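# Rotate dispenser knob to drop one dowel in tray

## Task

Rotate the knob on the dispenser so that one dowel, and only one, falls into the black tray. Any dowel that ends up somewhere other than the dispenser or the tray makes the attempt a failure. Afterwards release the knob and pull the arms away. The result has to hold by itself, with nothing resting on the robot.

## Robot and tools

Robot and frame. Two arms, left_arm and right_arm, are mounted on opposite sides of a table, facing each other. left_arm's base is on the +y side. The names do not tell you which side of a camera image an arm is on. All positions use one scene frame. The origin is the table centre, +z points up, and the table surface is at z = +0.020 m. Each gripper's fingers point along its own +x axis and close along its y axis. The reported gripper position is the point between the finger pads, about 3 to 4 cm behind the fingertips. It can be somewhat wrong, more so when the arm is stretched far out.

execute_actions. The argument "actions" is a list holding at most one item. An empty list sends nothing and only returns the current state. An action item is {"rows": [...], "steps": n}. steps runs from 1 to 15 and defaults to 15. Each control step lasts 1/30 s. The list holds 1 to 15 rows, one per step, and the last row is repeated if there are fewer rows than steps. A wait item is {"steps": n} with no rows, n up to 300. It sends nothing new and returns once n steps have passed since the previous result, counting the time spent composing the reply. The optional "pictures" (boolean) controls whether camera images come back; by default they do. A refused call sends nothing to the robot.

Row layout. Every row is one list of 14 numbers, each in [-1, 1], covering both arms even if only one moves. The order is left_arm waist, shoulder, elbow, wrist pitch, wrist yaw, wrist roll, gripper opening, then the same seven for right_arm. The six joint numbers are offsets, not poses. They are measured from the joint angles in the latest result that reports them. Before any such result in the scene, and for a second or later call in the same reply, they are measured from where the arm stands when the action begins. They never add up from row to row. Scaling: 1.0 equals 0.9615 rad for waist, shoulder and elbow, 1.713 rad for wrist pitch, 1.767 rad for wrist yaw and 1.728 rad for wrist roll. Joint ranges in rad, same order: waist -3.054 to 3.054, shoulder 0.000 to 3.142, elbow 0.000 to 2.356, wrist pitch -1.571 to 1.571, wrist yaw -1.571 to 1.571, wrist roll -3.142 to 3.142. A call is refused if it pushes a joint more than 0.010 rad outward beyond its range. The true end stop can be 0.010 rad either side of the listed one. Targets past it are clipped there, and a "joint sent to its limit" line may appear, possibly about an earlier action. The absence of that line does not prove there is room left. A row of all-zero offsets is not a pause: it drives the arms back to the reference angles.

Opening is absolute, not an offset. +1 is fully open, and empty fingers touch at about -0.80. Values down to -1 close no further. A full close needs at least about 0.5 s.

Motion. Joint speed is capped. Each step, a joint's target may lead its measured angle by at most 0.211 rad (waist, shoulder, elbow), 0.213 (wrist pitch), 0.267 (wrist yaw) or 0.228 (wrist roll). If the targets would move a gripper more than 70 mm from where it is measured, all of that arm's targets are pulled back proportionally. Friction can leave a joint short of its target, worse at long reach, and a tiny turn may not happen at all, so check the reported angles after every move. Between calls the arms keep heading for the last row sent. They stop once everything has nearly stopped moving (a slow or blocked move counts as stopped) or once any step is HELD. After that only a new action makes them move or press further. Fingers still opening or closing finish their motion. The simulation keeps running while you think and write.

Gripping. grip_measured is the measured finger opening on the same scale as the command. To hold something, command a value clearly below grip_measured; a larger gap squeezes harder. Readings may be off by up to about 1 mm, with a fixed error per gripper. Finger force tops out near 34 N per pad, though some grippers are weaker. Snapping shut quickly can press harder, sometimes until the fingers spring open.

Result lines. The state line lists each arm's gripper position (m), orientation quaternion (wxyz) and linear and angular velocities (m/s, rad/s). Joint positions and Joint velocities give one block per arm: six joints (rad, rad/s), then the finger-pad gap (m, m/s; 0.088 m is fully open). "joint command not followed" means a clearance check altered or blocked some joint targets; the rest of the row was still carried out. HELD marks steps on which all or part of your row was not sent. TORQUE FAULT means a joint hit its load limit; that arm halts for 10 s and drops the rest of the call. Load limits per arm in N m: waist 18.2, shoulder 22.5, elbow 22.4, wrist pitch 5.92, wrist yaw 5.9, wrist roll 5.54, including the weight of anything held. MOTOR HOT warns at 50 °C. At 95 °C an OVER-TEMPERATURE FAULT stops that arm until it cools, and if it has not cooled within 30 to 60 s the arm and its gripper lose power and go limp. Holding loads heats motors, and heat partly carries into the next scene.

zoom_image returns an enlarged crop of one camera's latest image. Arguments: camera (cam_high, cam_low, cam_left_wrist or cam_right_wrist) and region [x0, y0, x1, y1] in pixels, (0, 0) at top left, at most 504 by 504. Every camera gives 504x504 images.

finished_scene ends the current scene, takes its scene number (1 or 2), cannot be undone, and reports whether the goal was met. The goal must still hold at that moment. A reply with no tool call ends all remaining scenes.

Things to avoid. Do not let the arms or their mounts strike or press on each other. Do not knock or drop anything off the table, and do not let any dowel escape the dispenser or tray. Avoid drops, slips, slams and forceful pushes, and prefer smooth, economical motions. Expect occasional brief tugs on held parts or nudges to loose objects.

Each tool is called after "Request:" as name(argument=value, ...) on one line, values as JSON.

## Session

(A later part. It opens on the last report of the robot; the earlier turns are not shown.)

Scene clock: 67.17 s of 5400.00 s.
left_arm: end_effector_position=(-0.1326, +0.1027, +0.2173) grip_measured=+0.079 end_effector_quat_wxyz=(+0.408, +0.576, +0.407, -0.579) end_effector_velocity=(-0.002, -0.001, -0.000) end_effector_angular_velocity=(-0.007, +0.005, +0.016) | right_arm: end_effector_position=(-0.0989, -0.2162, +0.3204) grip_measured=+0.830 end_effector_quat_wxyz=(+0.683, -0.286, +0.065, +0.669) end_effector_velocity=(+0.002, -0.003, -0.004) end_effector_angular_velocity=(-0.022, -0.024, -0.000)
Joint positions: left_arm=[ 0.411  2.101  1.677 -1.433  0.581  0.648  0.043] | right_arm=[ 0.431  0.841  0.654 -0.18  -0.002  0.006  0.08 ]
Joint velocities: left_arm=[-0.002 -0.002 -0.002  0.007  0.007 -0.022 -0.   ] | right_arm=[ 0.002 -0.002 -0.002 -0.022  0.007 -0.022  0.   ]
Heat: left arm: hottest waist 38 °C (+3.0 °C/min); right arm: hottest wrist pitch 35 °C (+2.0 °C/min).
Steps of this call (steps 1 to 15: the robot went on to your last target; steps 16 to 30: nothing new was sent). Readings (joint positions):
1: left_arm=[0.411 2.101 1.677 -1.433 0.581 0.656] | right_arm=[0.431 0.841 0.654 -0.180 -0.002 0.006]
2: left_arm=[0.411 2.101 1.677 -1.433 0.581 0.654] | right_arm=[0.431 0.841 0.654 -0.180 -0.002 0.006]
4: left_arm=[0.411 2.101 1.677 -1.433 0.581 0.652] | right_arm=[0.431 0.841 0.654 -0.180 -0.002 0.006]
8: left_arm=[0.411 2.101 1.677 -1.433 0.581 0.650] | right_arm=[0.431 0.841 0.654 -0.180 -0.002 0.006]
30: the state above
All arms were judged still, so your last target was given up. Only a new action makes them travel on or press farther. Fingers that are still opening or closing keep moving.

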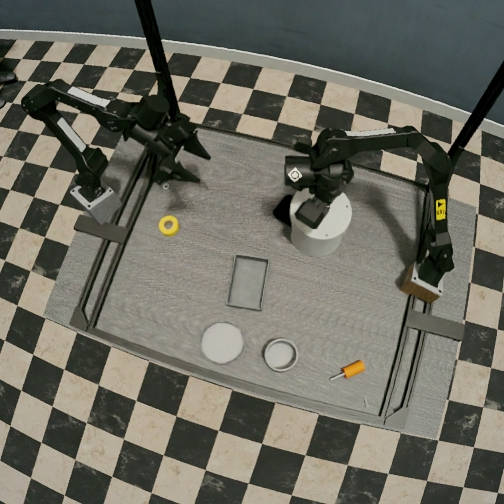

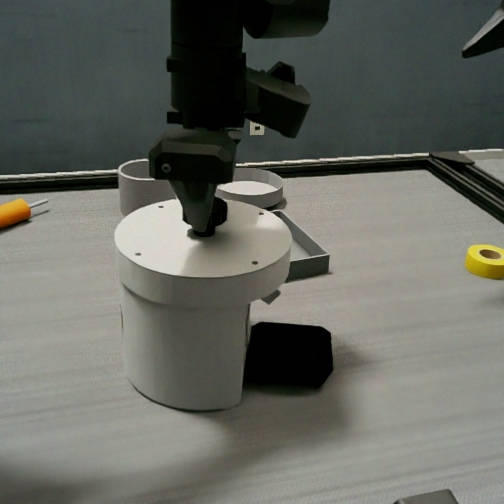

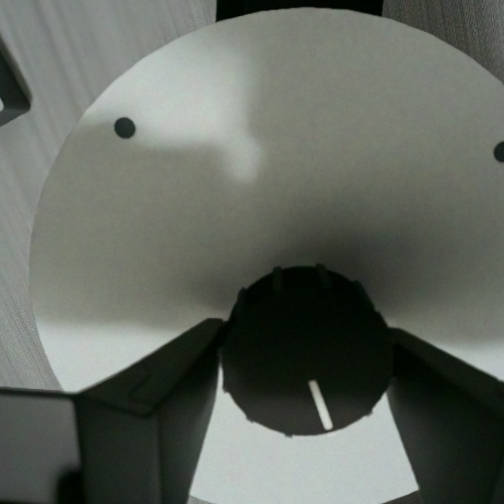

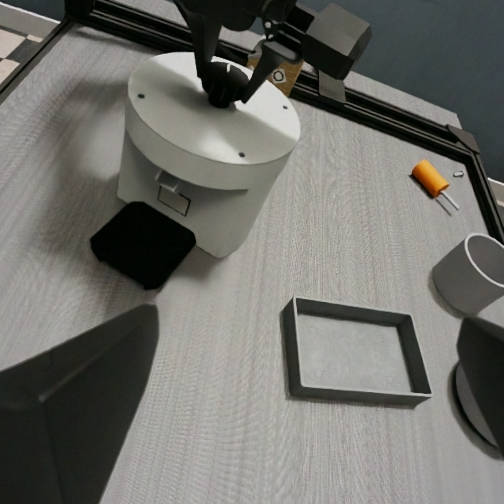

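Request:
execute_actions(actions=[{"rows":[[0,0,0,0,0,-0.07,-0.45,0,0,0,0,0,0,0.83],[0,0,0,0,0,-0.2,-0.45,0,0,0,0,0,0,0.83]],"steps":15}], pictures=false)

Request:
execute_actions(actions=[{"steps":30}])

Scene clock: 70.50 s of 5400.00 s.
left_arm: end_effector_position=(-0.1331, +0.1028, +0.2173) grip_measured=+0.079 end_effector_quat_wxyz=(+0.497, +0.500, +0.498, -0.504) end_effector_velocity=(-0.000, +0.005, -0.002) end_effector_angular_velocity=(+0.026, -0.000, +0.108) | right_arm: end_effector_position=(-0.0989, -0.2162, +0.3204) grip_measured=+0.830 end_effector_quat_wxyz=(+0.683, -0.286, +0.065, +0.669) end_effector_velocity=(-0.005, -0.000, -0.000) end_effector_angular_velocity=(-0.004, +0.011, +0.034)
Joint positions: left_arm=[ 0.411  2.101  1.677 -1.434  0.584  0.316  0.043] | right_arm=[ 0.431  0.841  0.654 -0.18  -0.002  0.006  0.08 ]
Joint velocities: left_arm=[-0.002  0.002 -0.002 -0.022 -0.007 -0.095  0.   ] | right_arm=[-0.002 -0.002 -0.002  0.007 -0.037 -0.007 -0.   ]
Heat: left arm: hottest waist 38 °C (+3.0 °C/min); right arm: hottest wrist pitch 35 °C (+3.0 °C/min).
Steps of this call (steps 1 to 85: nothing new was sent; steps 86 to 100: all 15 steps of this action). Readings (joint positions):
86: left_arm=[0.411 2.101 1.677 -1.433 0.581 0.625] | right_arm=[0.431 0.841 0.654 -0.180 -0.002 0.006]
87: left_arm=[0.411 2.101 1.677 -1.433 0.581 0.576] | right_arm=[0.431 0.841 0.654 -0.180 -0.002 0.006]
89: left_arm=[0.411 2.101 1.677 -1.433 0.582 0.476] | right_arm=[0.431 0.841 0.654 -0.180 -0.002 0.006]
93: left_arm=[0.411 2.101 1.677 -1.433 0.583 0.365] | right_arm=[0.431 0.841 0.654 -0.180 -0.002 0.006]
100: the state above

Scene clock: 71.50 s of 5400.00 s.
left_arm: end_effector_position=(-0.1331, +0.1028, +0.2173) grip_measured=+0.079 end_effector_quat_wxyz=(+0.500, +0.498, +0.501, -0.502) end_effector_velocity=(+0.000, +0.002, +0.002) end_effector_angular_velocity=(+0.003, -0.006, -0.004) | right_arm: end_effector_position=(-0.0989, -0.2162, +0.3204) grip_measured=+0.830 end_effector_quat_wxyz=(+0.683, -0.286, +0.065, +0.669) end_effector_velocity=(-0.000, +0.001, -0.001) end_effector_angular_velocity=(+0.000, -0.003, +0.008)
Joint positions: left_arm=[ 0.411  2.101  1.677 -1.434  0.584  0.307  0.043] | right_arm=[ 0.431  0.841  0.654 -0.18  -0.002  0.006  0.08 ]
Joint velocities: left_arm=[ 0.002 -0.007 -0.002 -0.007 -0.007  0.007 -0.   ] | right_arm=[-0.002  0.002 -0.002  0.007 -0.007 -0.007 -0.001]
Heat: left arm: hottest waist 38 °C (+3.0 °C/min); right arm: hottest wrist pitch 35 °C (+3.0 °C/min).
Steps of this call (steps 1 to 15: the robot went on to your last target; steps 16 to 30: nothing new was sent). Readings (joint positions):
1: left_arm=[0.411 2.101 1.677 -1.434 0.584 0.314] | right_arm=[0.431 0.841 0.654 -0.180 -0.002 0.006]
2: left_arm=[0.411 2.101 1.677 -1.434 0.584 0.312] | right_arm=[0.431 0.841 0.654 -0.180 -0.002 0.006]
4: left_arm=[0.411 2.101 1.677 -1.434 0.584 0.310] | right_arm=[0.431 0.841 0.654 -0.180 -0.002 0.006]
8: left_arm=[0.411 2.101 1.677 -1.434 0.584 0.309] | right_arm=[0.431 0.841 0.654 -0.180 -0.002 0.006]
30: the state above
All arms were judged still, so your last target was given up. Only a new action makes them travel on or press farther. Fingers that are still opening or closing keep moving.

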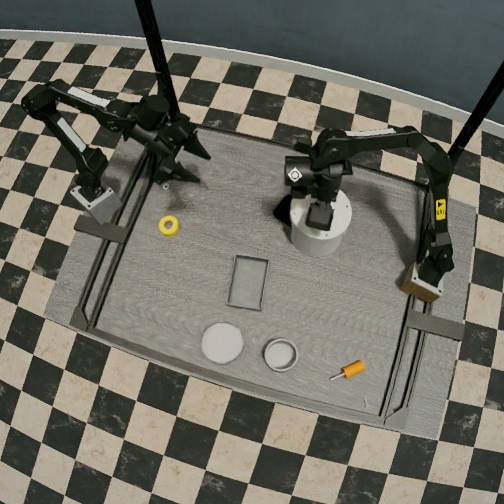

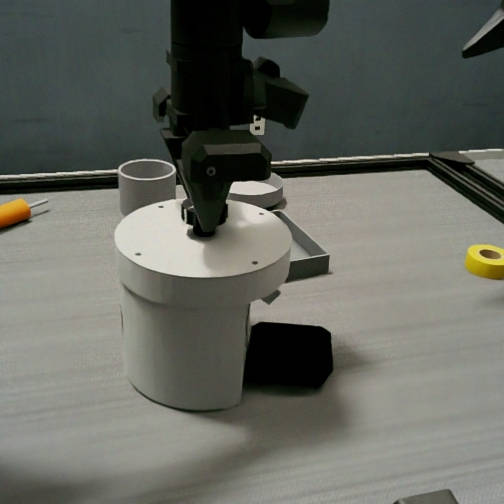

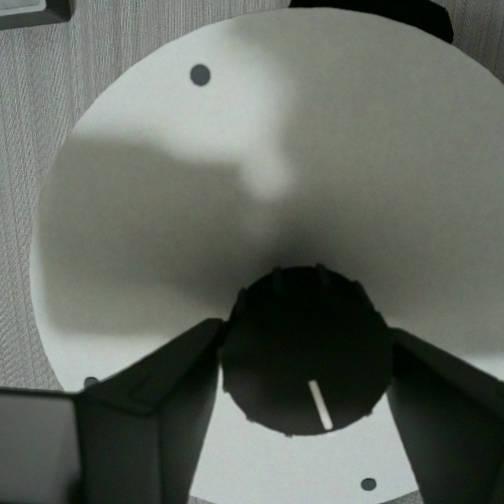

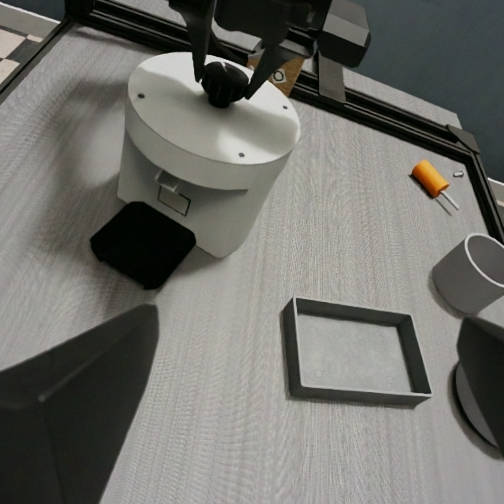

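Request:
execute_actions(actions=[{"rows":[[0,0,0,0,0,-0.07,-0.45,0,0,0,0,0,0,0.83],[0,0,0,0,0,-0.2,-0.45,0,0,0,0,0,0,0.83]],"steps":15}], pictures=false)

Request:
execute_actions(actions=[{"steps":30}])

Scene clock: 74.70 s of 5400.00 s.
left_arm: end_effector_position=(-0.1333, +0.1028, +0.2173) grip_measured=+0.079 end_effector_quat_wxyz=(+0.574, +0.408, +0.577, -0.413) end_effector_velocity=(+0.001, -0.000, -0.000) end_effector_angular_velocity=(-0.002, -0.009, +0.075) | right_arm: end_effector_position=(-0.0989, -0.2162, +0.3204) grip_measured=+0.830 end_effector_quat_wxyz=(+0.683, -0.286, +0.065, +0.669) end_effector_velocity=(+0.002, -0.003, -0.006) end_effector_angular_velocity=(-0.029, -0.018, +0.006)
Joint positions: left_arm=[ 0.412  2.101  1.677 -1.434  0.586 -0.024  0.043] | right_arm=[ 0.431  0.841  0.654 -0.18  -0.002  0.006  0.08 ]
Joint velocities: left_arm=[-0.002 -0.002 -0.002  0.007 -0.007 -0.081 -0.   ] | right_arm=[-0.002 -0.002 -0.007 -0.022 -0.007 -0.022 -0.   ]
Heat: left arm: hottest waist 39 °C (+3.0 °C/min); right arm: hottest wrist pitch 35 °C (+3.0 °C/min).
Steps of this call (steps 1 to 81: nothing new was sent; steps 82 to 96: all 15 steps of this action). Readings (joint positions):
82: left_arm=[0.411 2.101 1.677 -1.434 0.583 0.284] | right_arm=[0.431 0.841 0.654 -0.180 -0.002 0.006]
83: left_arm=[0.411 2.101 1.677 -1.434 0.584 0.235] | right_arm=[0.431 0.841 0.654 -0.180 -0.002 0.006]
85: left_arm=[0.411 2.101 1.677 -1.434 0.585 0.131] | right_arm=[0.431 0.841 0.654 -0.180 -0.002 0.006]
89: left_arm=[0.412 2.101 1.677 -1.434 0.586 0.019] | right_arm=[0.431 0.841 0.654 -0.180 -0.002 0.006]
96: the state above

Scene clock: 75.70 s of 5400.00 s.
left_arm: end_effector_position=(-0.1333, +0.1028, +0.2173) grip_measured=+0.079 end_effector_quat_wxyz=(+0.576, +0.405, +0.579, -0.411) end_effector_velocity=(-0.002, +0.004, -0.002) end_effector_angular_velocity=(+0.021, +0.014, +0.035) | right_arm: end_effector_position=(-0.0989, -0.2162, +0.3204) grip_measured=+0.830 end_effector_quat_wxyz=(+0.683, -0.286, +0.065, +0.669) end_effector_velocity=(+0.000, -0.001, -0.002) end_effector_angular_velocity=(-0.011, -0.017, +0.012)
Joint positions: left_arm=[ 0.412  2.101  1.677 -1.434  0.586 -0.032  0.043] | right_arm=[ 0.431  0.841  0.654 -0.18  -0.002  0.006  0.08 ]
Joint velocities: left_arm=[-0.002  0.002 -0.002 -0.022  0.007 -0.022  0.   ] | right_arm=[-0.002 -0.002 -0.002 -0.007 -0.007 -0.022 -0.   ]
Heat: left arm: hottest waist 39 °C (+3.0 °C/min); right arm: hottest wrist pitch 36 °C (+4.0 °C/min).
Steps of this call (steps 1 to 15: the robot went on to your last target; steps 16 to 30: nothing new was sent). Readings (joint positions):
1: left_arm=[0.412 2.101 1.677 -1.434 0.586 -0.026] | right_arm=[0.431 0.841 0.654 -0.180 -0.002 0.006]
2: left_arm=[0.412 2.101 1.677 -1.434 0.586 -0.028] | right_arm=[0.431 0.841 0.654 -0.180 -0.002 0.006]
4: left_arm=[0.412 2.101 1.677 -1.434 0.586 -0.030] | right_arm=[0.431 0.841 0.654 -0.180 -0.002 0.006]
8: left_arm=[0.412 2.101 1.677 -1.434 0.586 -0.032] | right_arm=[0.431 0.841 0.654 -0.180 -0.002 0.006]
30: the state above
All arms were judged still, so your last target was given up. Only a new action makes them travel on or press farther. Fingers that are still opening or closing keep moving.

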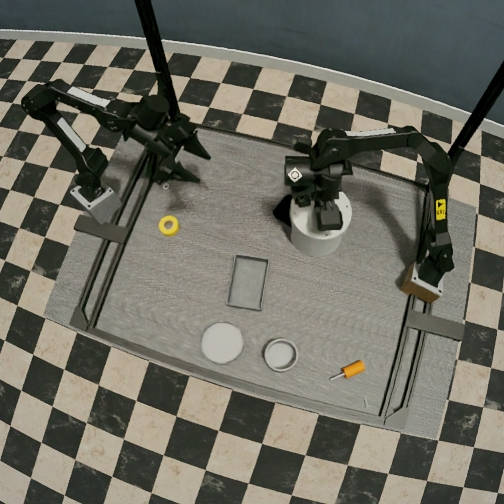

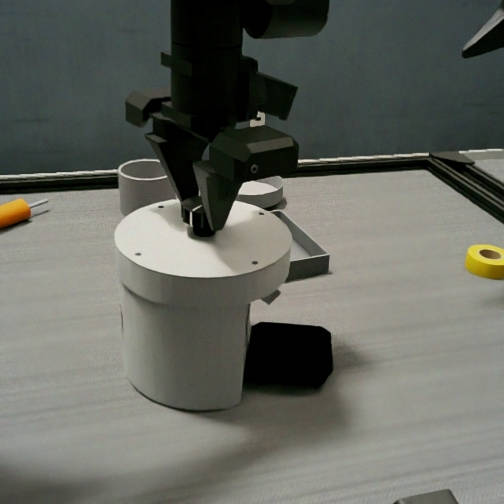

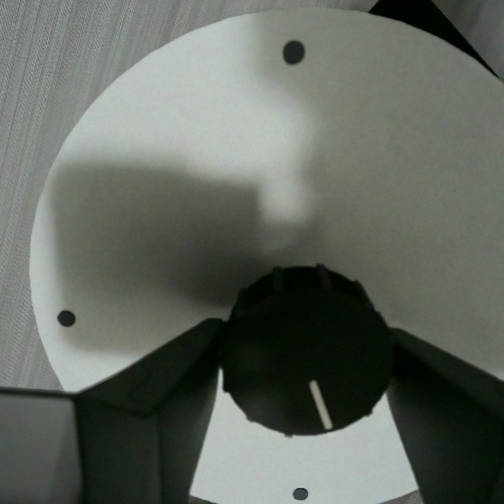

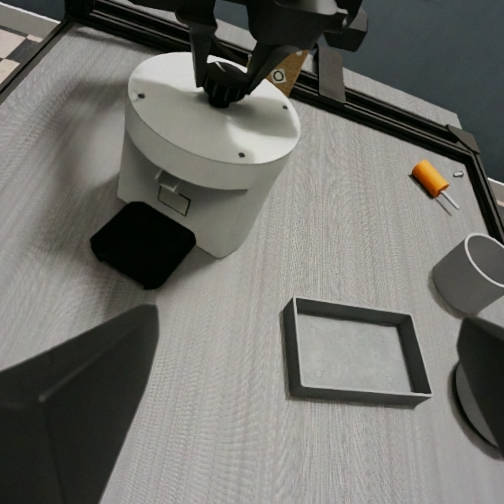

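Request:
execute_actions(actions=[{"rows":[[0,0,0,0,0,-0.07,-0.45,0,0,0,0,0,0,0.83],[0,0,0,0,0,-0.2,-0.45,0,0,0,0,0,0,0.83]],"steps":15}], pictures=false)

Request:
execute_actions(actions=[{"steps":30}])

Scene clock: 78.43 s of 5400.00 s.
left_arm: end_effector_position=(-0.1337, +0.1026, +0.2174) grip_measured=+0.078 end_effector_quat_wxyz=(+0.635, +0.302, +0.640, -0.309) end_effector_velocity=(-0.002, +0.002, -0.001) end_effector_angular_velocity=(+0.013, -0.005, +0.093) | right_arm: end_effector_position=(-0.0989, -0.2162, +0.3204) grip_measured=+0.830 end_effector_quat_wxyz=(+0.683, -0.286, +0.065, +0.669) end_effector_velocity=(-0.004, +0.000, -0.002) end_effector_angular_velocity=(-0.004, +0.017, +0.018)
Joint positions: left_arm=[ 0.412  2.101  1.677 -1.434  0.59  -0.368  0.043] | right_arm=[ 0.431  0.841  0.654 -0.18  -0.002  0.006  0.08 ]
Joint velocities: left_arm=[-0.007 -0.002 -0.002 -0.007 -0.007 -0.095 -0.   ] | right_arm=[ 0.002  0.002 -0.002  0.007 -0.022  0.007 -0.   ]
Heat: left arm: hottest waist 39 °C (+2.0 °C/min); right arm: hottest wrist pitch 36 °C (+3.0 °C/min).
Steps of this call (steps 1 to 67: nothing new was sent; steps 68 to 82: all 15 steps of this action). Readings (joint positions):
68: left_arm=[0.411 2.101 1.677 -1.434 0.586 -0.056] | right_arm=[0.431 0.841 0.654 -0.180 -0.002 0.006]
69: left_arm=[0.411 2.101 1.677 -1.434 0.587 -0.104] | right_arm=[0.431 0.841 0.654 -0.180 -0.002 0.006]
71: left_arm=[0.412 2.101 1.677 -1.434 0.588 -0.207] | right_arm=[0.431 0.841 0.654 -0.180 -0.002 0.006]
75: left_arm=[0.412 2.101 1.677 -1.434 0.589 -0.319] | right_arm=[0.431 0.841 0.654 -0.180 -0.002 0.006]
82: the state above

Scene clock: 79.43 s of 5400.00 s.
left_arm: end_effector_position=(-0.1336, +0.1026, +0.2174) grip_measured=+0.078 end_effector_quat_wxyz=(+0.636, +0.300, +0.642, -0.306) end_effector_velocity=(-0.001, +0.001, +0.001) end_effector_angular_velocity=(+0.006, -0.007, +0.007) | right_arm: end_effector_position=(-0.0989, -0.2162, +0.3204) grip_measured=+0.830 end_effector_quat_wxyz=(+0.683, -0.286, +0.065, +0.669) end_effector_velocity=(-0.000, -0.001, +0.000) end_effector_angular_velocity=(-0.003, +0.009, -0.000)
Joint positions: left_arm=[ 0.412  2.101  1.677 -1.434  0.589 -0.377  0.043] | right_arm=[ 0.431  0.841  0.654 -0.18  -0.002  0.006  0.08 ]
Joint velocities: left_arm=[-0.002 -0.002  0.002 -0.007 -0.007 -0.007 -0.   ] | right_arm=[-0.002 -0.002  0.002 -0.007 -0.007  0.007 -0.   ]
Heat: left arm: hottest waist 39 °C (+2.0 °C/min); right arm: hottest wrist pitch 36 °C (+3.0 °C/min).
Steps of this call (steps 1 to 15: the robot went on to your last target; steps 16 to 30: nothing new was sent). Readings (joint positions):
1: left_arm=[0.412 2.101 1.677 -1.434 0.590 -0.370] | right_arm=[0.431 0.841 0.654 -0.180 -0.002 0.006]
2: left_arm=[0.412 2.101 1.677 -1.434 0.590 -0.371] | right_arm=[0.431 0.841 0.654 -0.180 -0.002 0.006]
4: left_arm=[0.412 2.101 1.677 -1.434 0.590 -0.374] | right_arm=[0.431 0.841 0.654 -0.180 -0.002 0.006]
8: left_arm=[0.412 2.101 1.677 -1.434 0.590 -0.376] | right_arm=[0.431 0.841 0.654 -0.180 -0.002 0.006]
30: the state above
All arms were judged still, so your last target was given up. Only a new action makes them travel on or press farther. Fingers that are still opening or closing keep moving.

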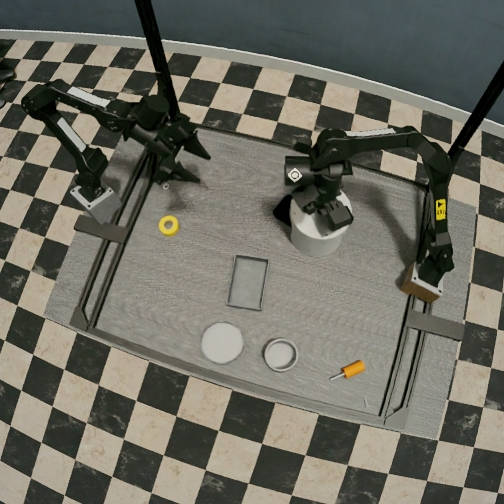

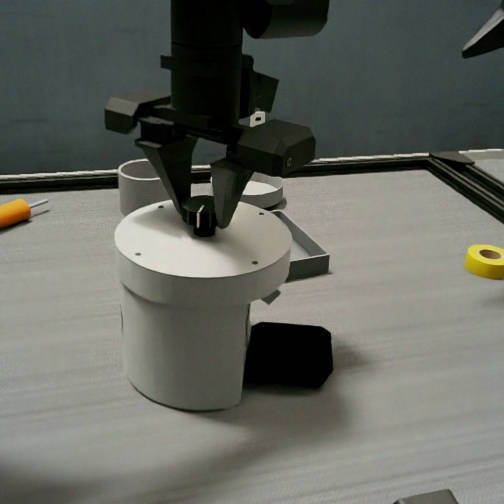

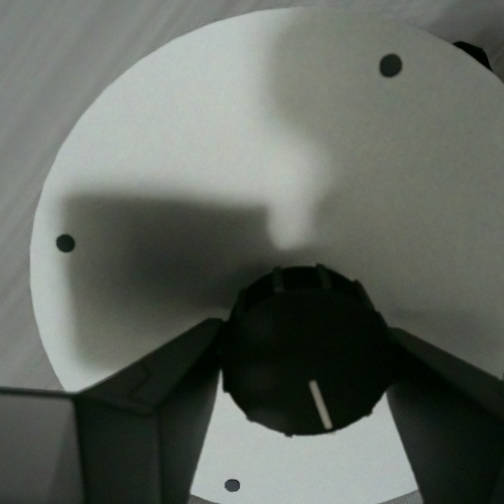

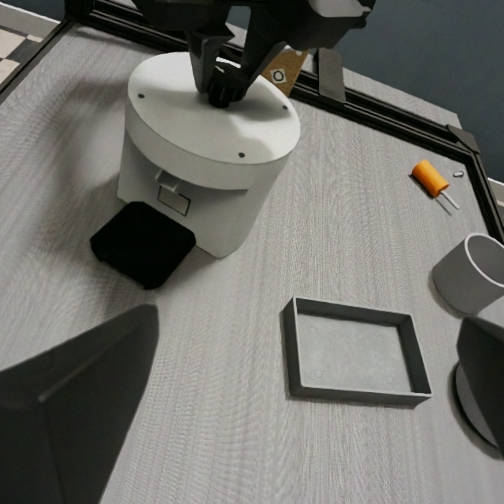

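Request:
execute_actions(actions=[{"rows":[[0,0,0,0,0,-0.07,-0.45,0,0,0,0,0,0,0.83],[0,0,0,0,0,-0.2,-0.45,0,0,0,0,0,0,0.83]],"steps":15}], pictures=false)

Request:
execute_actions(actions=[{"steps":30}])

Scene clock: 82.40 s of 5400.00 s.
left_arm: end_effector_position=(-0.1339, +0.1022, +0.2176) grip_measured=+0.078 end_effector_quat_wxyz=(+0.676, +0.189, +0.684, -0.197) end_effector_velocity=(-0.001, +0.004, -0.001) end_effector_angular_velocity=(+0.023, -0.001, +0.105) | right_arm: end_effector_position=(-0.0989, -0.2162, +0.3204) grip_measured=+0.830 end_effector_quat_wxyz=(+0.683, -0.286, +0.065, +0.669) end_effector_velocity=(+0.001, +0.001, +0.004) end_effector_angular_velocity=(+0.012, -0.022, +0.006)
Joint positions: left_arm=[ 0.413  2.101  1.677 -1.433  0.594 -0.709  0.043] | right_arm=[ 0.431  0.841  0.654 -0.18  -0.002  0.006  0.08 ]
Joint velocities: left_arm=[-0.002  0.002  0.002 -0.022 -0.007 -0.095 -0.   ] | right_arm=[-0.002 -0.002  0.002  0.007  0.007 -0.022  0.   ]
Heat: left arm: hottest waist 39 °C (+2.0 °C/min); right arm: hottest wrist pitch 36 °C (+3.1 °C/min).
Steps of this call (steps 1 to 74: nothing new was sent; steps 75 to 89: all 15 steps of this action). Readings (joint positions):
75: left_arm=[0.412 2.101 1.677 -1.434 0.589 -0.401] | right_arm=[0.431 0.841 0.654 -0.180 -0.002 0.006]
76: left_arm=[0.412 2.101 1.677 -1.433 0.590 -0.450] | right_arm=[0.431 0.841 0.654 -0.180 -0.002 0.006]
78: left_arm=[0.412 2.101 1.677 -1.433 0.591 -0.550] | right_arm=[0.431 0.841 0.654 -0.180 -0.002 0.006]
82: left_arm=[0.412 2.101 1.677 -1.433 0.593 -0.660] | right_arm=[0.431 0.841 0.654 -0.180 -0.002 0.006]
89: the state above

Scene clock: 83.40 s of 5400.00 s.
left_arm: end_effector_position=(-0.1339, +0.1023, +0.2176) grip_measured=+0.078 end_effector_quat_wxyz=(+0.677, +0.186, +0.685, -0.194) end_effector_velocity=(+0.001, +0.002, +0.001) end_effector_angular_velocity=(+0.007, -0.005, -0.001) | right_arm: end_effector_position=(-0.0989, -0.2162, +0.3204) grip_measured=+0.830 end_effector_quat_wxyz=(+0.683, -0.286, +0.065, +0.669) end_effector_velocity=(+0.001, -0.001, -0.005) end_effector_angular_velocity=(-0.017, +0.009, -0.005)
Joint positions: left_arm=[ 0.413  2.101  1.677 -1.433  0.593 -0.718  0.043] | right_arm=[ 0.431  0.841  0.654 -0.18  -0.002  0.006  0.08 ]
Joint velocities: left_arm=[ 0.002 -0.002 -0.002 -0.007 -0.007  0.007 -0.   ] | right_arm=[-0.002  0.002 -0.007 -0.007 -0.007  0.007 -0.   ]
Heat: left arm: hottest waist 39 °C (+2.0 °C/min); right arm: hottest wrist pitch 36 °C (+3.0 °C/min).
Steps of this call (steps 1 to 15: the robot went on to your last target; steps 16 to 30: nothing new was sent). Readings (joint positions):
1: left_arm=[0.413 2.101 1.677 -1.433 0.594 -0.711] | right_arm=[0.431 0.841 0.654 -0.180 -0.002 0.006]
2: left_arm=[0.413 2.101 1.677 -1.433 0.594 -0.712] | right_arm=[0.431 0.841 0.654 -0.180 -0.002 0.006]
4: left_arm=[0.413 2.101 1.677 -1.433 0.594 -0.715] | right_arm=[0.431 0.841 0.654 -0.180 -0.002 0.006]
8: left_arm=[0.413 2.101 1.677 -1.433 0.594 -0.716] | right_arm=[0.431 0.841 0.654 -0.180 -0.002 0.006]
30: the state above
All arms were judged still, so your last target was given up. Only a new action makes them travel on or press farther. Fingers that are still opening or closing keep moving.

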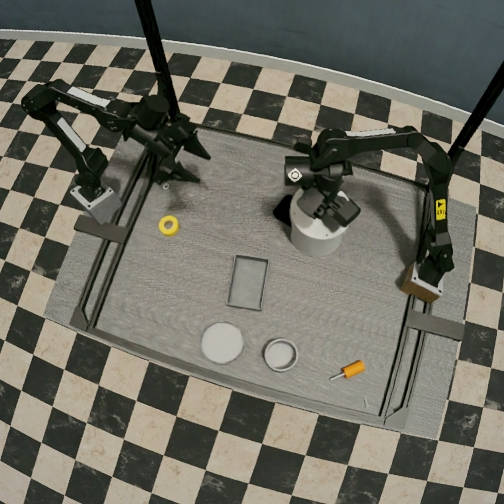

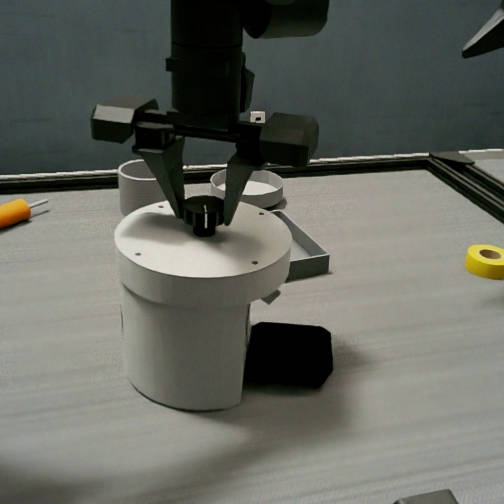

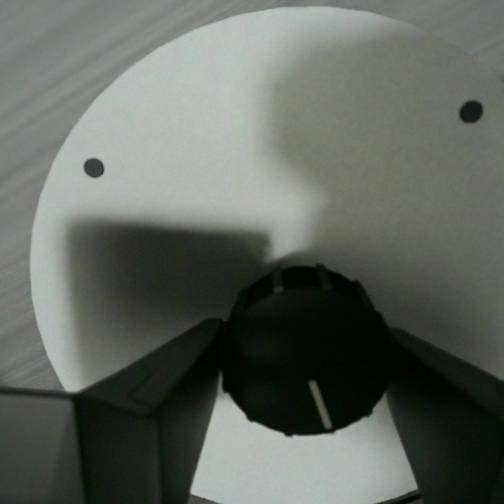

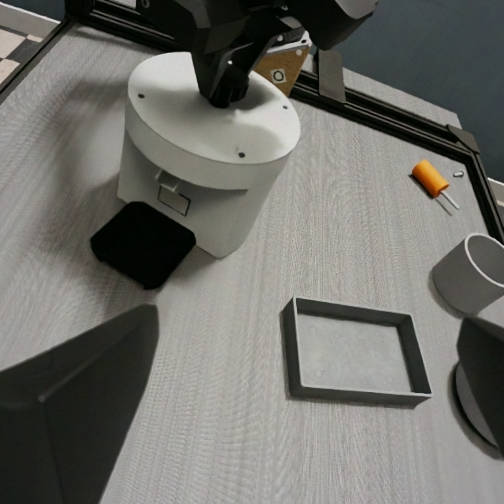

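Request:
execute_actions(actions=[{"rows":[[0,0,0,0,0,-0.07,-0.45,0,0,0,0,0,0,0.83],[0,0,0,0,0,-0.2,-0.45,0,0,0,0,0,0,0.83]],"steps":15}], pictures=false)

Request:
execute_actions(actions=[{"steps":30}])

Scene clock: 87.93 s of 5400.00 s.
left_arm: end_effector_position=(-0.1341, +0.1018, +0.2178) grip_measured=+0.078 end_effector_quat_wxyz=(-0.697, -0.071, -0.709, +0.080) end_effector_velocity=(-0.001, +0.003, -0.000) end_effector_angular_velocity=(+0.008, +0.011, +0.089) | right_arm: end_effector_position=(-0.0989, -0.2162, +0.3204) grip_measured=+0.830 end_effector_quat_wxyz=(+0.683, -0.286, +0.065, +0.669) end_effector_velocity=(-0.001, -0.002, -0.004) end_effector_angular_velocity=(-0.017, +0.016, +0.009)
Joint positions: left_arm=[ 0.414  2.101  1.677 -1.431  0.598 -1.048  0.043] | right_arm=[ 0.431  0.841  0.654 -0.18  -0.002  0.006  0.08 ]
Joint velocities: left_arm=[ 0.002 -0.002 -0.007 -0.007  0.007 -0.081  0.   ] | right_arm=[-0.002 -0.002 -0.007 -0.007 -0.022  0.007  0.   ]
Heat: left arm: hottest waist 39 °C (+2.0 °C/min); right arm: hottest wrist pitch 36 °C (+3.0 °C/min).
Steps of this call (steps 1 to 90: nothing new was sent; then 1.03 s passed at rest; steps 91 to 105: all 15 steps of this action). Readings (joint positions):
91: left_arm=[0.412 2.101 1.677 -1.433 0.593 -0.741] | right_arm=[0.431 0.841 0.654 -0.180 -0.002 0.006]
92: left_arm=[0.412 2.101 1.677 -1.432 0.594 -0.790] | right_arm=[0.431 0.841 0.654 -0.180 -0.002 0.006]
94: left_arm=[0.413 2.101 1.677 -1.432 0.595 -0.894] | right_arm=[0.431 0.841 0.654 -0.180 -0.002 0.006]
98: left_arm=[0.414 2.101 1.677 -1.431 0.597 -1.006] | right_arm=[0.431 0.841 0.654 -0.180 -0.002 0.006]
105: the state above

Scene clock: 88.93 s of 5400.00 s.
left_arm: end_effector_position=(-0.1341, +0.1018, +0.2178) grip_measured=+0.078 end_effector_quat_wxyz=(-0.697, -0.068, -0.709, +0.077) end_effector_velocity=(-0.003, +0.004, -0.000) end_effector_angular_velocity=(+0.017, +0.012, +0.017) | right_arm: end_effector_position=(-0.0989, -0.2162, +0.3204) grip_measured=+0.830 end_effector_quat_wxyz=(+0.683, -0.286, +0.065, +0.669) end_effector_velocity=(-0.003, -0.001, -0.000) end_effector_angular_velocity=(-0.009, +0.004, +0.019)
Joint positions: left_arm=[ 0.414  2.101  1.677 -1.431  0.598 -1.058  0.043] | right_arm=[ 0.431  0.841  0.654 -0.18  -0.002  0.006  0.08 ]
Joint velocities: left_arm=[-0.002 -0.002 -0.002 -0.022  0.007 -0.007 -0.   ] | right_arm=[-0.002 -0.002  0.002 -0.007 -0.022 -0.007 -0.   ]
Heat: left arm: hottest waist 39 °C (+2.0 °C/min); right arm: hottest wrist pitch 36 °C (+3.1 °C/min).
Steps of this call (steps 1 to 15: the robot went on to your last target; steps 16 to 30: nothing new was sent). Readings (joint positions):
1: left_arm=[0.414 2.101 1.677 -1.431 0.598 -1.051] | right_arm=[0.431 0.841 0.654 -0.180 -0.002 0.006]
2: left_arm=[0.414 2.101 1.677 -1.431 0.598 -1.052] | right_arm=[0.431 0.841 0.654 -0.180 -0.002 0.006]
4: left_arm=[0.414 2.101 1.677 -1.431 0.598 -1.054] | right_arm=[0.431 0.841 0.654 -0.180 -0.002 0.006]
8: left_arm=[0.414 2.101 1.677 -1.431 0.598 -1.056] | right_arm=[0.431 0.841 0.654 -0.180 -0.002 0.006]
30: the state above
All arms were judged still, so your last target was given up. Only a new action makes them travel on or press farther. Fingers that are still opening or closing keep moving.

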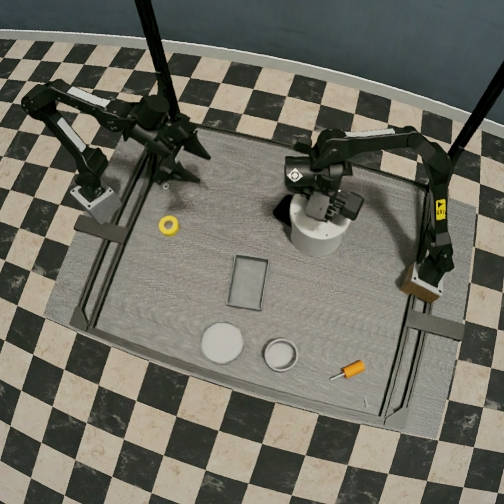

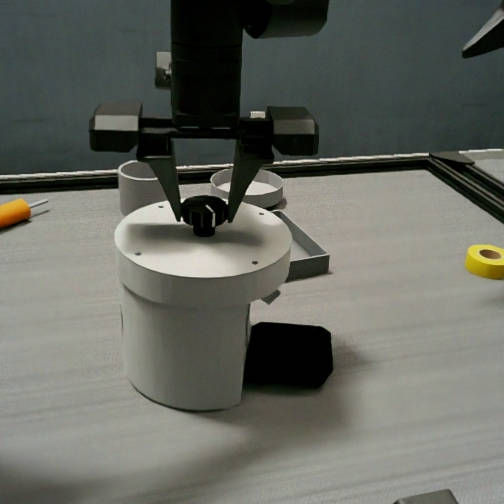

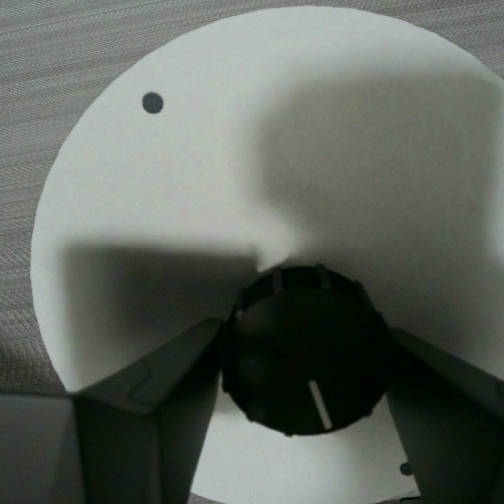

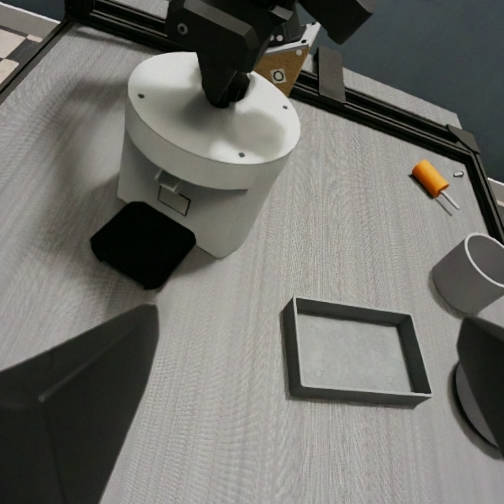

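Request:
execute_actions(actions=[{"rows":[[0,0,0,0,0,-0.07,-0.45,0,0,0,0,0,0,0.83],[0,0,0,0,0,-0.2,-0.45,0,0,0,0,0,0,0.83]],"steps":15}], pictures=false)

Request:
execute_actions(actions=[{"steps":30}])

Scene clock: 92.00 s of 5400.00 s.
left_arm: end_effector_position=(-0.1341, +0.1013, +0.2178) grip_measured=+0.079 end_effector_quat_wxyz=(-0.698, +0.050, -0.713, -0.041) end_effector_velocity=(-0.001, +0.002, +0.001) end_effector_angular_velocity=(+0.007, -0.006, +0.080) | right_arm: end_effector_position=(-0.0989, -0.2162, +0.3204) grip_measured=+0.830 end_effector_quat_wxyz=(+0.683, -0.286, +0.065, +0.669) end_effector_velocity=(-0.000, -0.002, -0.000) end_effector_angular_velocity=(-0.004, -0.003, +0.006)
Joint positions: left_arm=[ 0.414  2.101  1.677 -1.429  0.6   -1.391  0.043] | right_arm=[ 0.431  0.841  0.654 -0.18  -0.002  0.006  0.08 ]
Joint velocities: left_arm=[-0.002 -0.007 -0.002 -0.007 -0.007 -0.081 -0.   ] | right_arm=[-0.002 -0.007 -0.002 -0.007 -0.007 -0.007  0.   ]
Heat: left arm: hottest waist 39 °C (+2.0 °C/min); right arm: hottest wrist pitch 36 °C (+2.0 °C/min).
Steps of this call (steps 1 to 77: nothing new was sent; steps 78 to 92: all 15 steps of this action). Readings (joint positions):
78: left_arm=[0.414 2.101 1.677 -1.431 0.598 -1.080] | right_arm=[0.431 0.841 0.654 -0.180 -0.002 0.006]
79: left_arm=[0.414 2.101 1.677 -1.430 0.599 -1.128] | right_arm=[0.431 0.841 0.654 -0.180 -0.002 0.006]
81: left_arm=[0.414 2.101 1.677 -1.430 0.600 -1.231] | right_arm=[0.431 0.841 0.654 -0.180 -0.002 0.006]
85: left_arm=[0.414 2.101 1.677 -1.429 0.600 -1.342] | right_arm=[0.431 0.841 0.654 -0.180 -0.002 0.006]
92: the state above

Scene clock: 93.00 s of 5400.00 s.
left_arm: end_effector_position=(-0.1341, +0.1014, +0.2178) grip_measured=+0.079 end_effector_quat_wxyz=(-0.698, +0.053, -0.713, -0.045) end_effector_velocity=(+0.001, +0.002, -0.002) end_effector_angular_velocity=(+0.014, -0.004, +0.012) | right_arm: end_effector_position=(-0.0989, -0.2162, +0.3204) grip_measured=+0.830 end_effector_quat_wxyz=(+0.683, -0.286, +0.065, +0.669) end_effector_velocity=(-0.000, -0.001, +0.000) end_effector_angular_velocity=(-0.004, -0.003, +0.006)
Joint positions: left_arm=[ 0.414  2.101  1.677 -1.429  0.6   -1.4    0.043] | right_arm=[ 0.431  0.841  0.654 -0.18  -0.002  0.006  0.08 ]
Joint velocities: left_arm=[-0.002  0.002 -0.002 -0.007 -0.007 -0.007 -0.   ] | right_arm=[-0.002 -0.002  0.002 -0.007 -0.007 -0.007 -0.   ]
Heat: left arm: hottest waist 39 °C (+2.0 °C/min); right arm: hottest wrist pitch 36 °C (+2.0 °C/min).
Steps of this call (steps 1 to 15: the robot went on to your last target; steps 16 to 30: nothing new was sent). Readings (joint positions):
1: left_arm=[0.414 2.101 1.677 -1.429 0.600 -1.393] | right_arm=[0.431 0.841 0.654 -0.180 -0.002 0.006]
2: left_arm=[0.414 2.101 1.677 -1.429 0.600 -1.395] | right_arm=[0.431 0.841 0.654 -0.180 -0.002 0.006]
4: left_arm=[0.414 2.101 1.677 -1.429 0.600 -1.397] | right_arm=[0.431 0.841 0.654 -0.180 -0.002 0.006]
8: left_arm=[0.414 2.101 1.677 -1.429 0.600 -1.399] | right_arm=[0.431 0.841 0.654 -0.180 -0.002 0.006]
30: the state above
All arms were judged still, so your last target was given up. Only a new action makes them travel on or press farther. Fingers that are still opening or closing keep moving.

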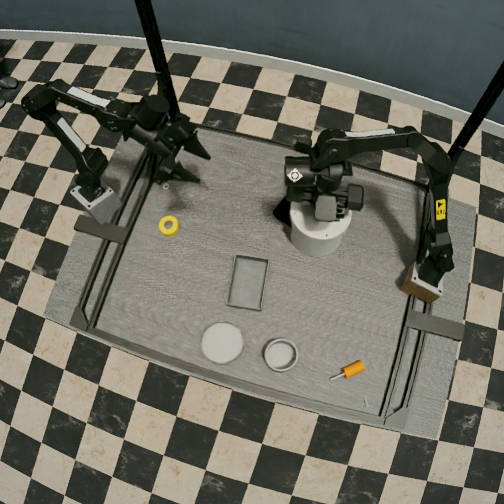

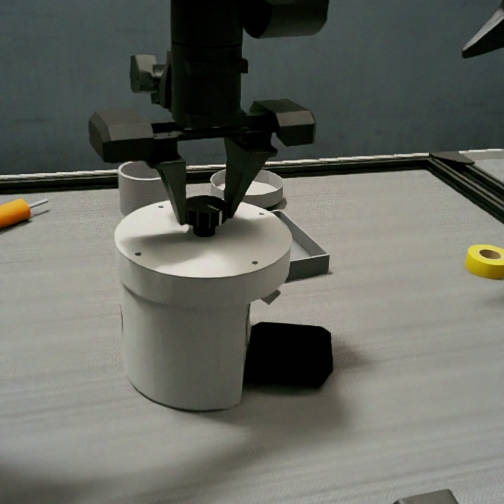

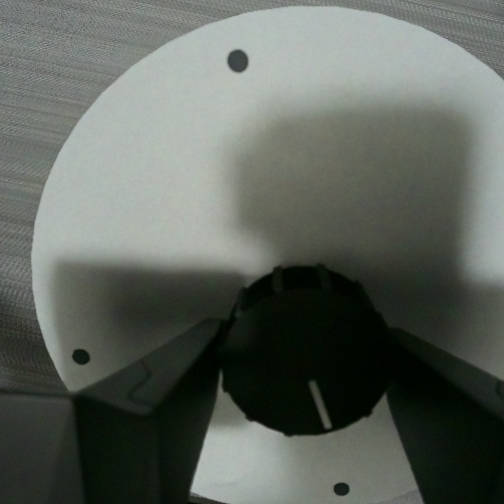

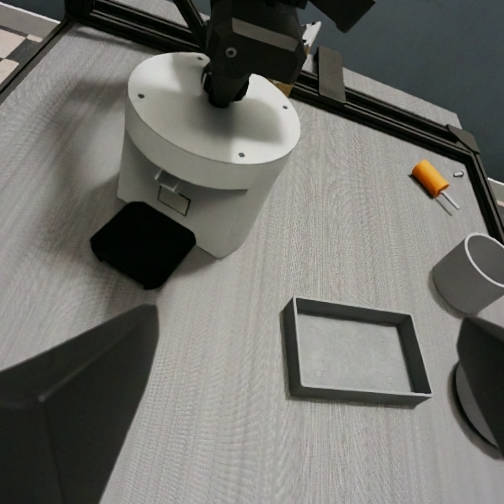

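Request:
execute_actions(actions=[{"rows":[[0,0,0,0,0,-0.07,-0.45,0,0,0,0,0,0,0.83],[0,0,0,0,0,-0.2,-0.45,0,0,0,0,0,0,0.83]],"steps":15}], pictures=false)

Request:
execute_actions(actions=[{"steps":30}])

Scene clock: 100.37 s of 5400.00 s.
left_arm: end_effector_position=(-0.1339, +0.1011, +0.2175) grip_measured=+0.079 end_effector_quat_wxyz=(-0.681, +0.167, -0.695, -0.160) end_effector_velocity=(-0.000, +0.002, -0.000) end_effector_angular_velocity=(+0.011, -0.004, +0.083) | right_arm: end_effector_position=(-0.0989, -0.2162, +0.3204) grip_measured=+0.830 end_effector_quat_wxyz=(+0.683, -0.286, +0.065, +0.669) end_effector_velocity=(-0.002, -0.001, -0.002) end_effector_angular_velocity=(-0.013, +0.003, +0.017)
Joint positions: left_arm=[ 0.413  2.101  1.676 -1.427  0.597 -1.732  0.043] | right_arm=[ 0.431  0.841  0.654 -0.18  -0.002  0.006  0.08 ]
Joint velocities: left_arm=[-0.002 -0.002 -0.002 -0.007 -0.007 -0.081 -0.   ] | right_arm=[-0.002 -0.002 -0.002 -0.007 -0.022 -0.007  0.   ]
Heat: left arm: hottest waist 39 °C (+2.0 °C/min); right arm: hottest wrist pitch 36 °C (+2.0 °C/min).
Steps of this call (steps 1 to 90: nothing new was sent; then 3.87 s passed at rest; steps 91 to 105: all 15 steps of this action). Readings (joint positions):
91: left_arm=[0.414 2.101 1.676 -1.429 0.600 -1.424] | right_arm=[0.431 0.841 0.654 -0.180 -0.002 0.006]
92: left_arm=[0.414 2.101 1.676 -1.428 0.600 -1.473] | right_arm=[0.431 0.841 0.654 -0.180 -0.002 0.006]
94: left_arm=[0.414 2.101 1.676 -1.428 0.600 -1.576] | right_arm=[0.431 0.841 0.654 -0.180 -0.002 0.006]
98: left_arm=[0.414 2.101 1.676 -1.427 0.598 -1.684] | right_arm=[0.431 0.841 0.654 -0.180 -0.002 0.006]
105: the state above

Scene clock: 101.37 s of 5400.00 s.
left_arm: end_effector_position=(-0.1339, +0.1011, +0.2175) grip_measured=+0.080 end_effector_quat_wxyz=(-0.680, +0.170, -0.694, -0.164) end_effector_velocity=(+0.002, +0.002, -0.001) end_effector_angular_velocity=(+0.011, -0.003, +0.016) | right_arm: end_effector_position=(-0.0989, -0.2162, +0.3204) grip_measured=+0.830 end_effector_quat_wxyz=(+0.683, -0.286, +0.065, +0.669) end_effector_velocity=(+0.002, -0.003, -0.006) end_effector_angular_velocity=(-0.026, +0.008, -0.008)
Joint positions: left_arm=[ 0.413  2.101  1.676 -1.427  0.597 -1.741  0.043] | right_arm=[ 0.431  0.841  0.654 -0.18  -0.002  0.006  0.08 ]
Joint velocities: left_arm=[ 0.002  0.002 -0.002 -0.007 -0.007 -0.007  0.   ] | right_arm=[-0.002 -0.002 -0.007 -0.022 -0.007  0.007 -0.   ]
Heat: left arm: hottest waist 39 °C (+2.0 °C/min); right arm: hottest wrist pitch 36 °C (+2.0 °C/min).
Steps of this call (steps 1 to 15: the robot went on to your last target; steps 16 to 30: nothing new was sent). Readings (joint positions):
1: left_arm=[0.413 2.101 1.676 -1.427 0.597 -1.734] | right_arm=[0.431 0.841 0.654 -0.180 -0.002 0.006]
2: left_arm=[0.413 2.101 1.676 -1.427 0.597 -1.736] | right_arm=[0.431 0.841 0.654 -0.180 -0.002 0.006]
4: left_arm=[0.413 2.101 1.676 -1.427 0.597 -1.738] | right_arm=[0.431 0.841 0.654 -0.180 -0.002 0.006]
8: left_arm=[0.413 2.101 1.676 -1.427 0.597 -1.740] | right_arm=[0.431 0.841 0.654 -0.180 -0.002 0.006]
30: the state above
All arms were judged still, so your last target was given up. Only a new action makes them travel on or press farther. Fingers that are still opening or closing keep moving.

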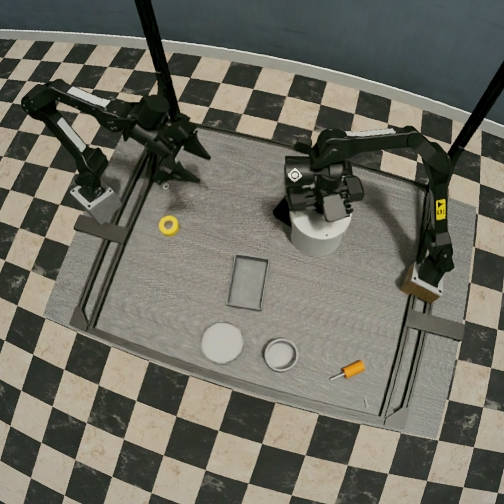

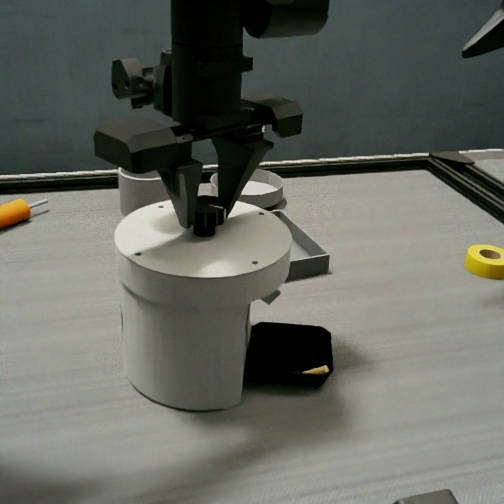

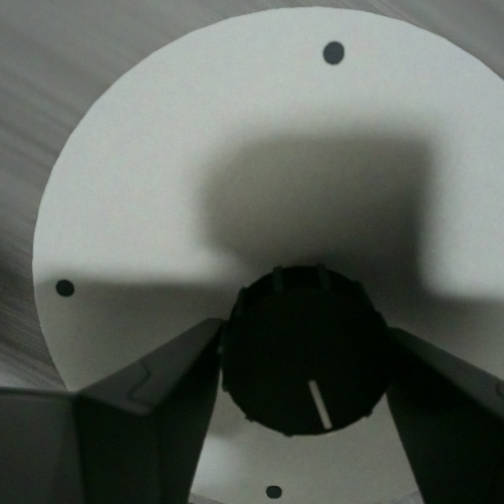

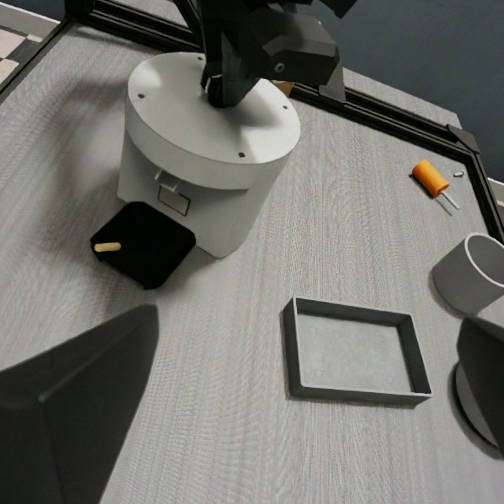

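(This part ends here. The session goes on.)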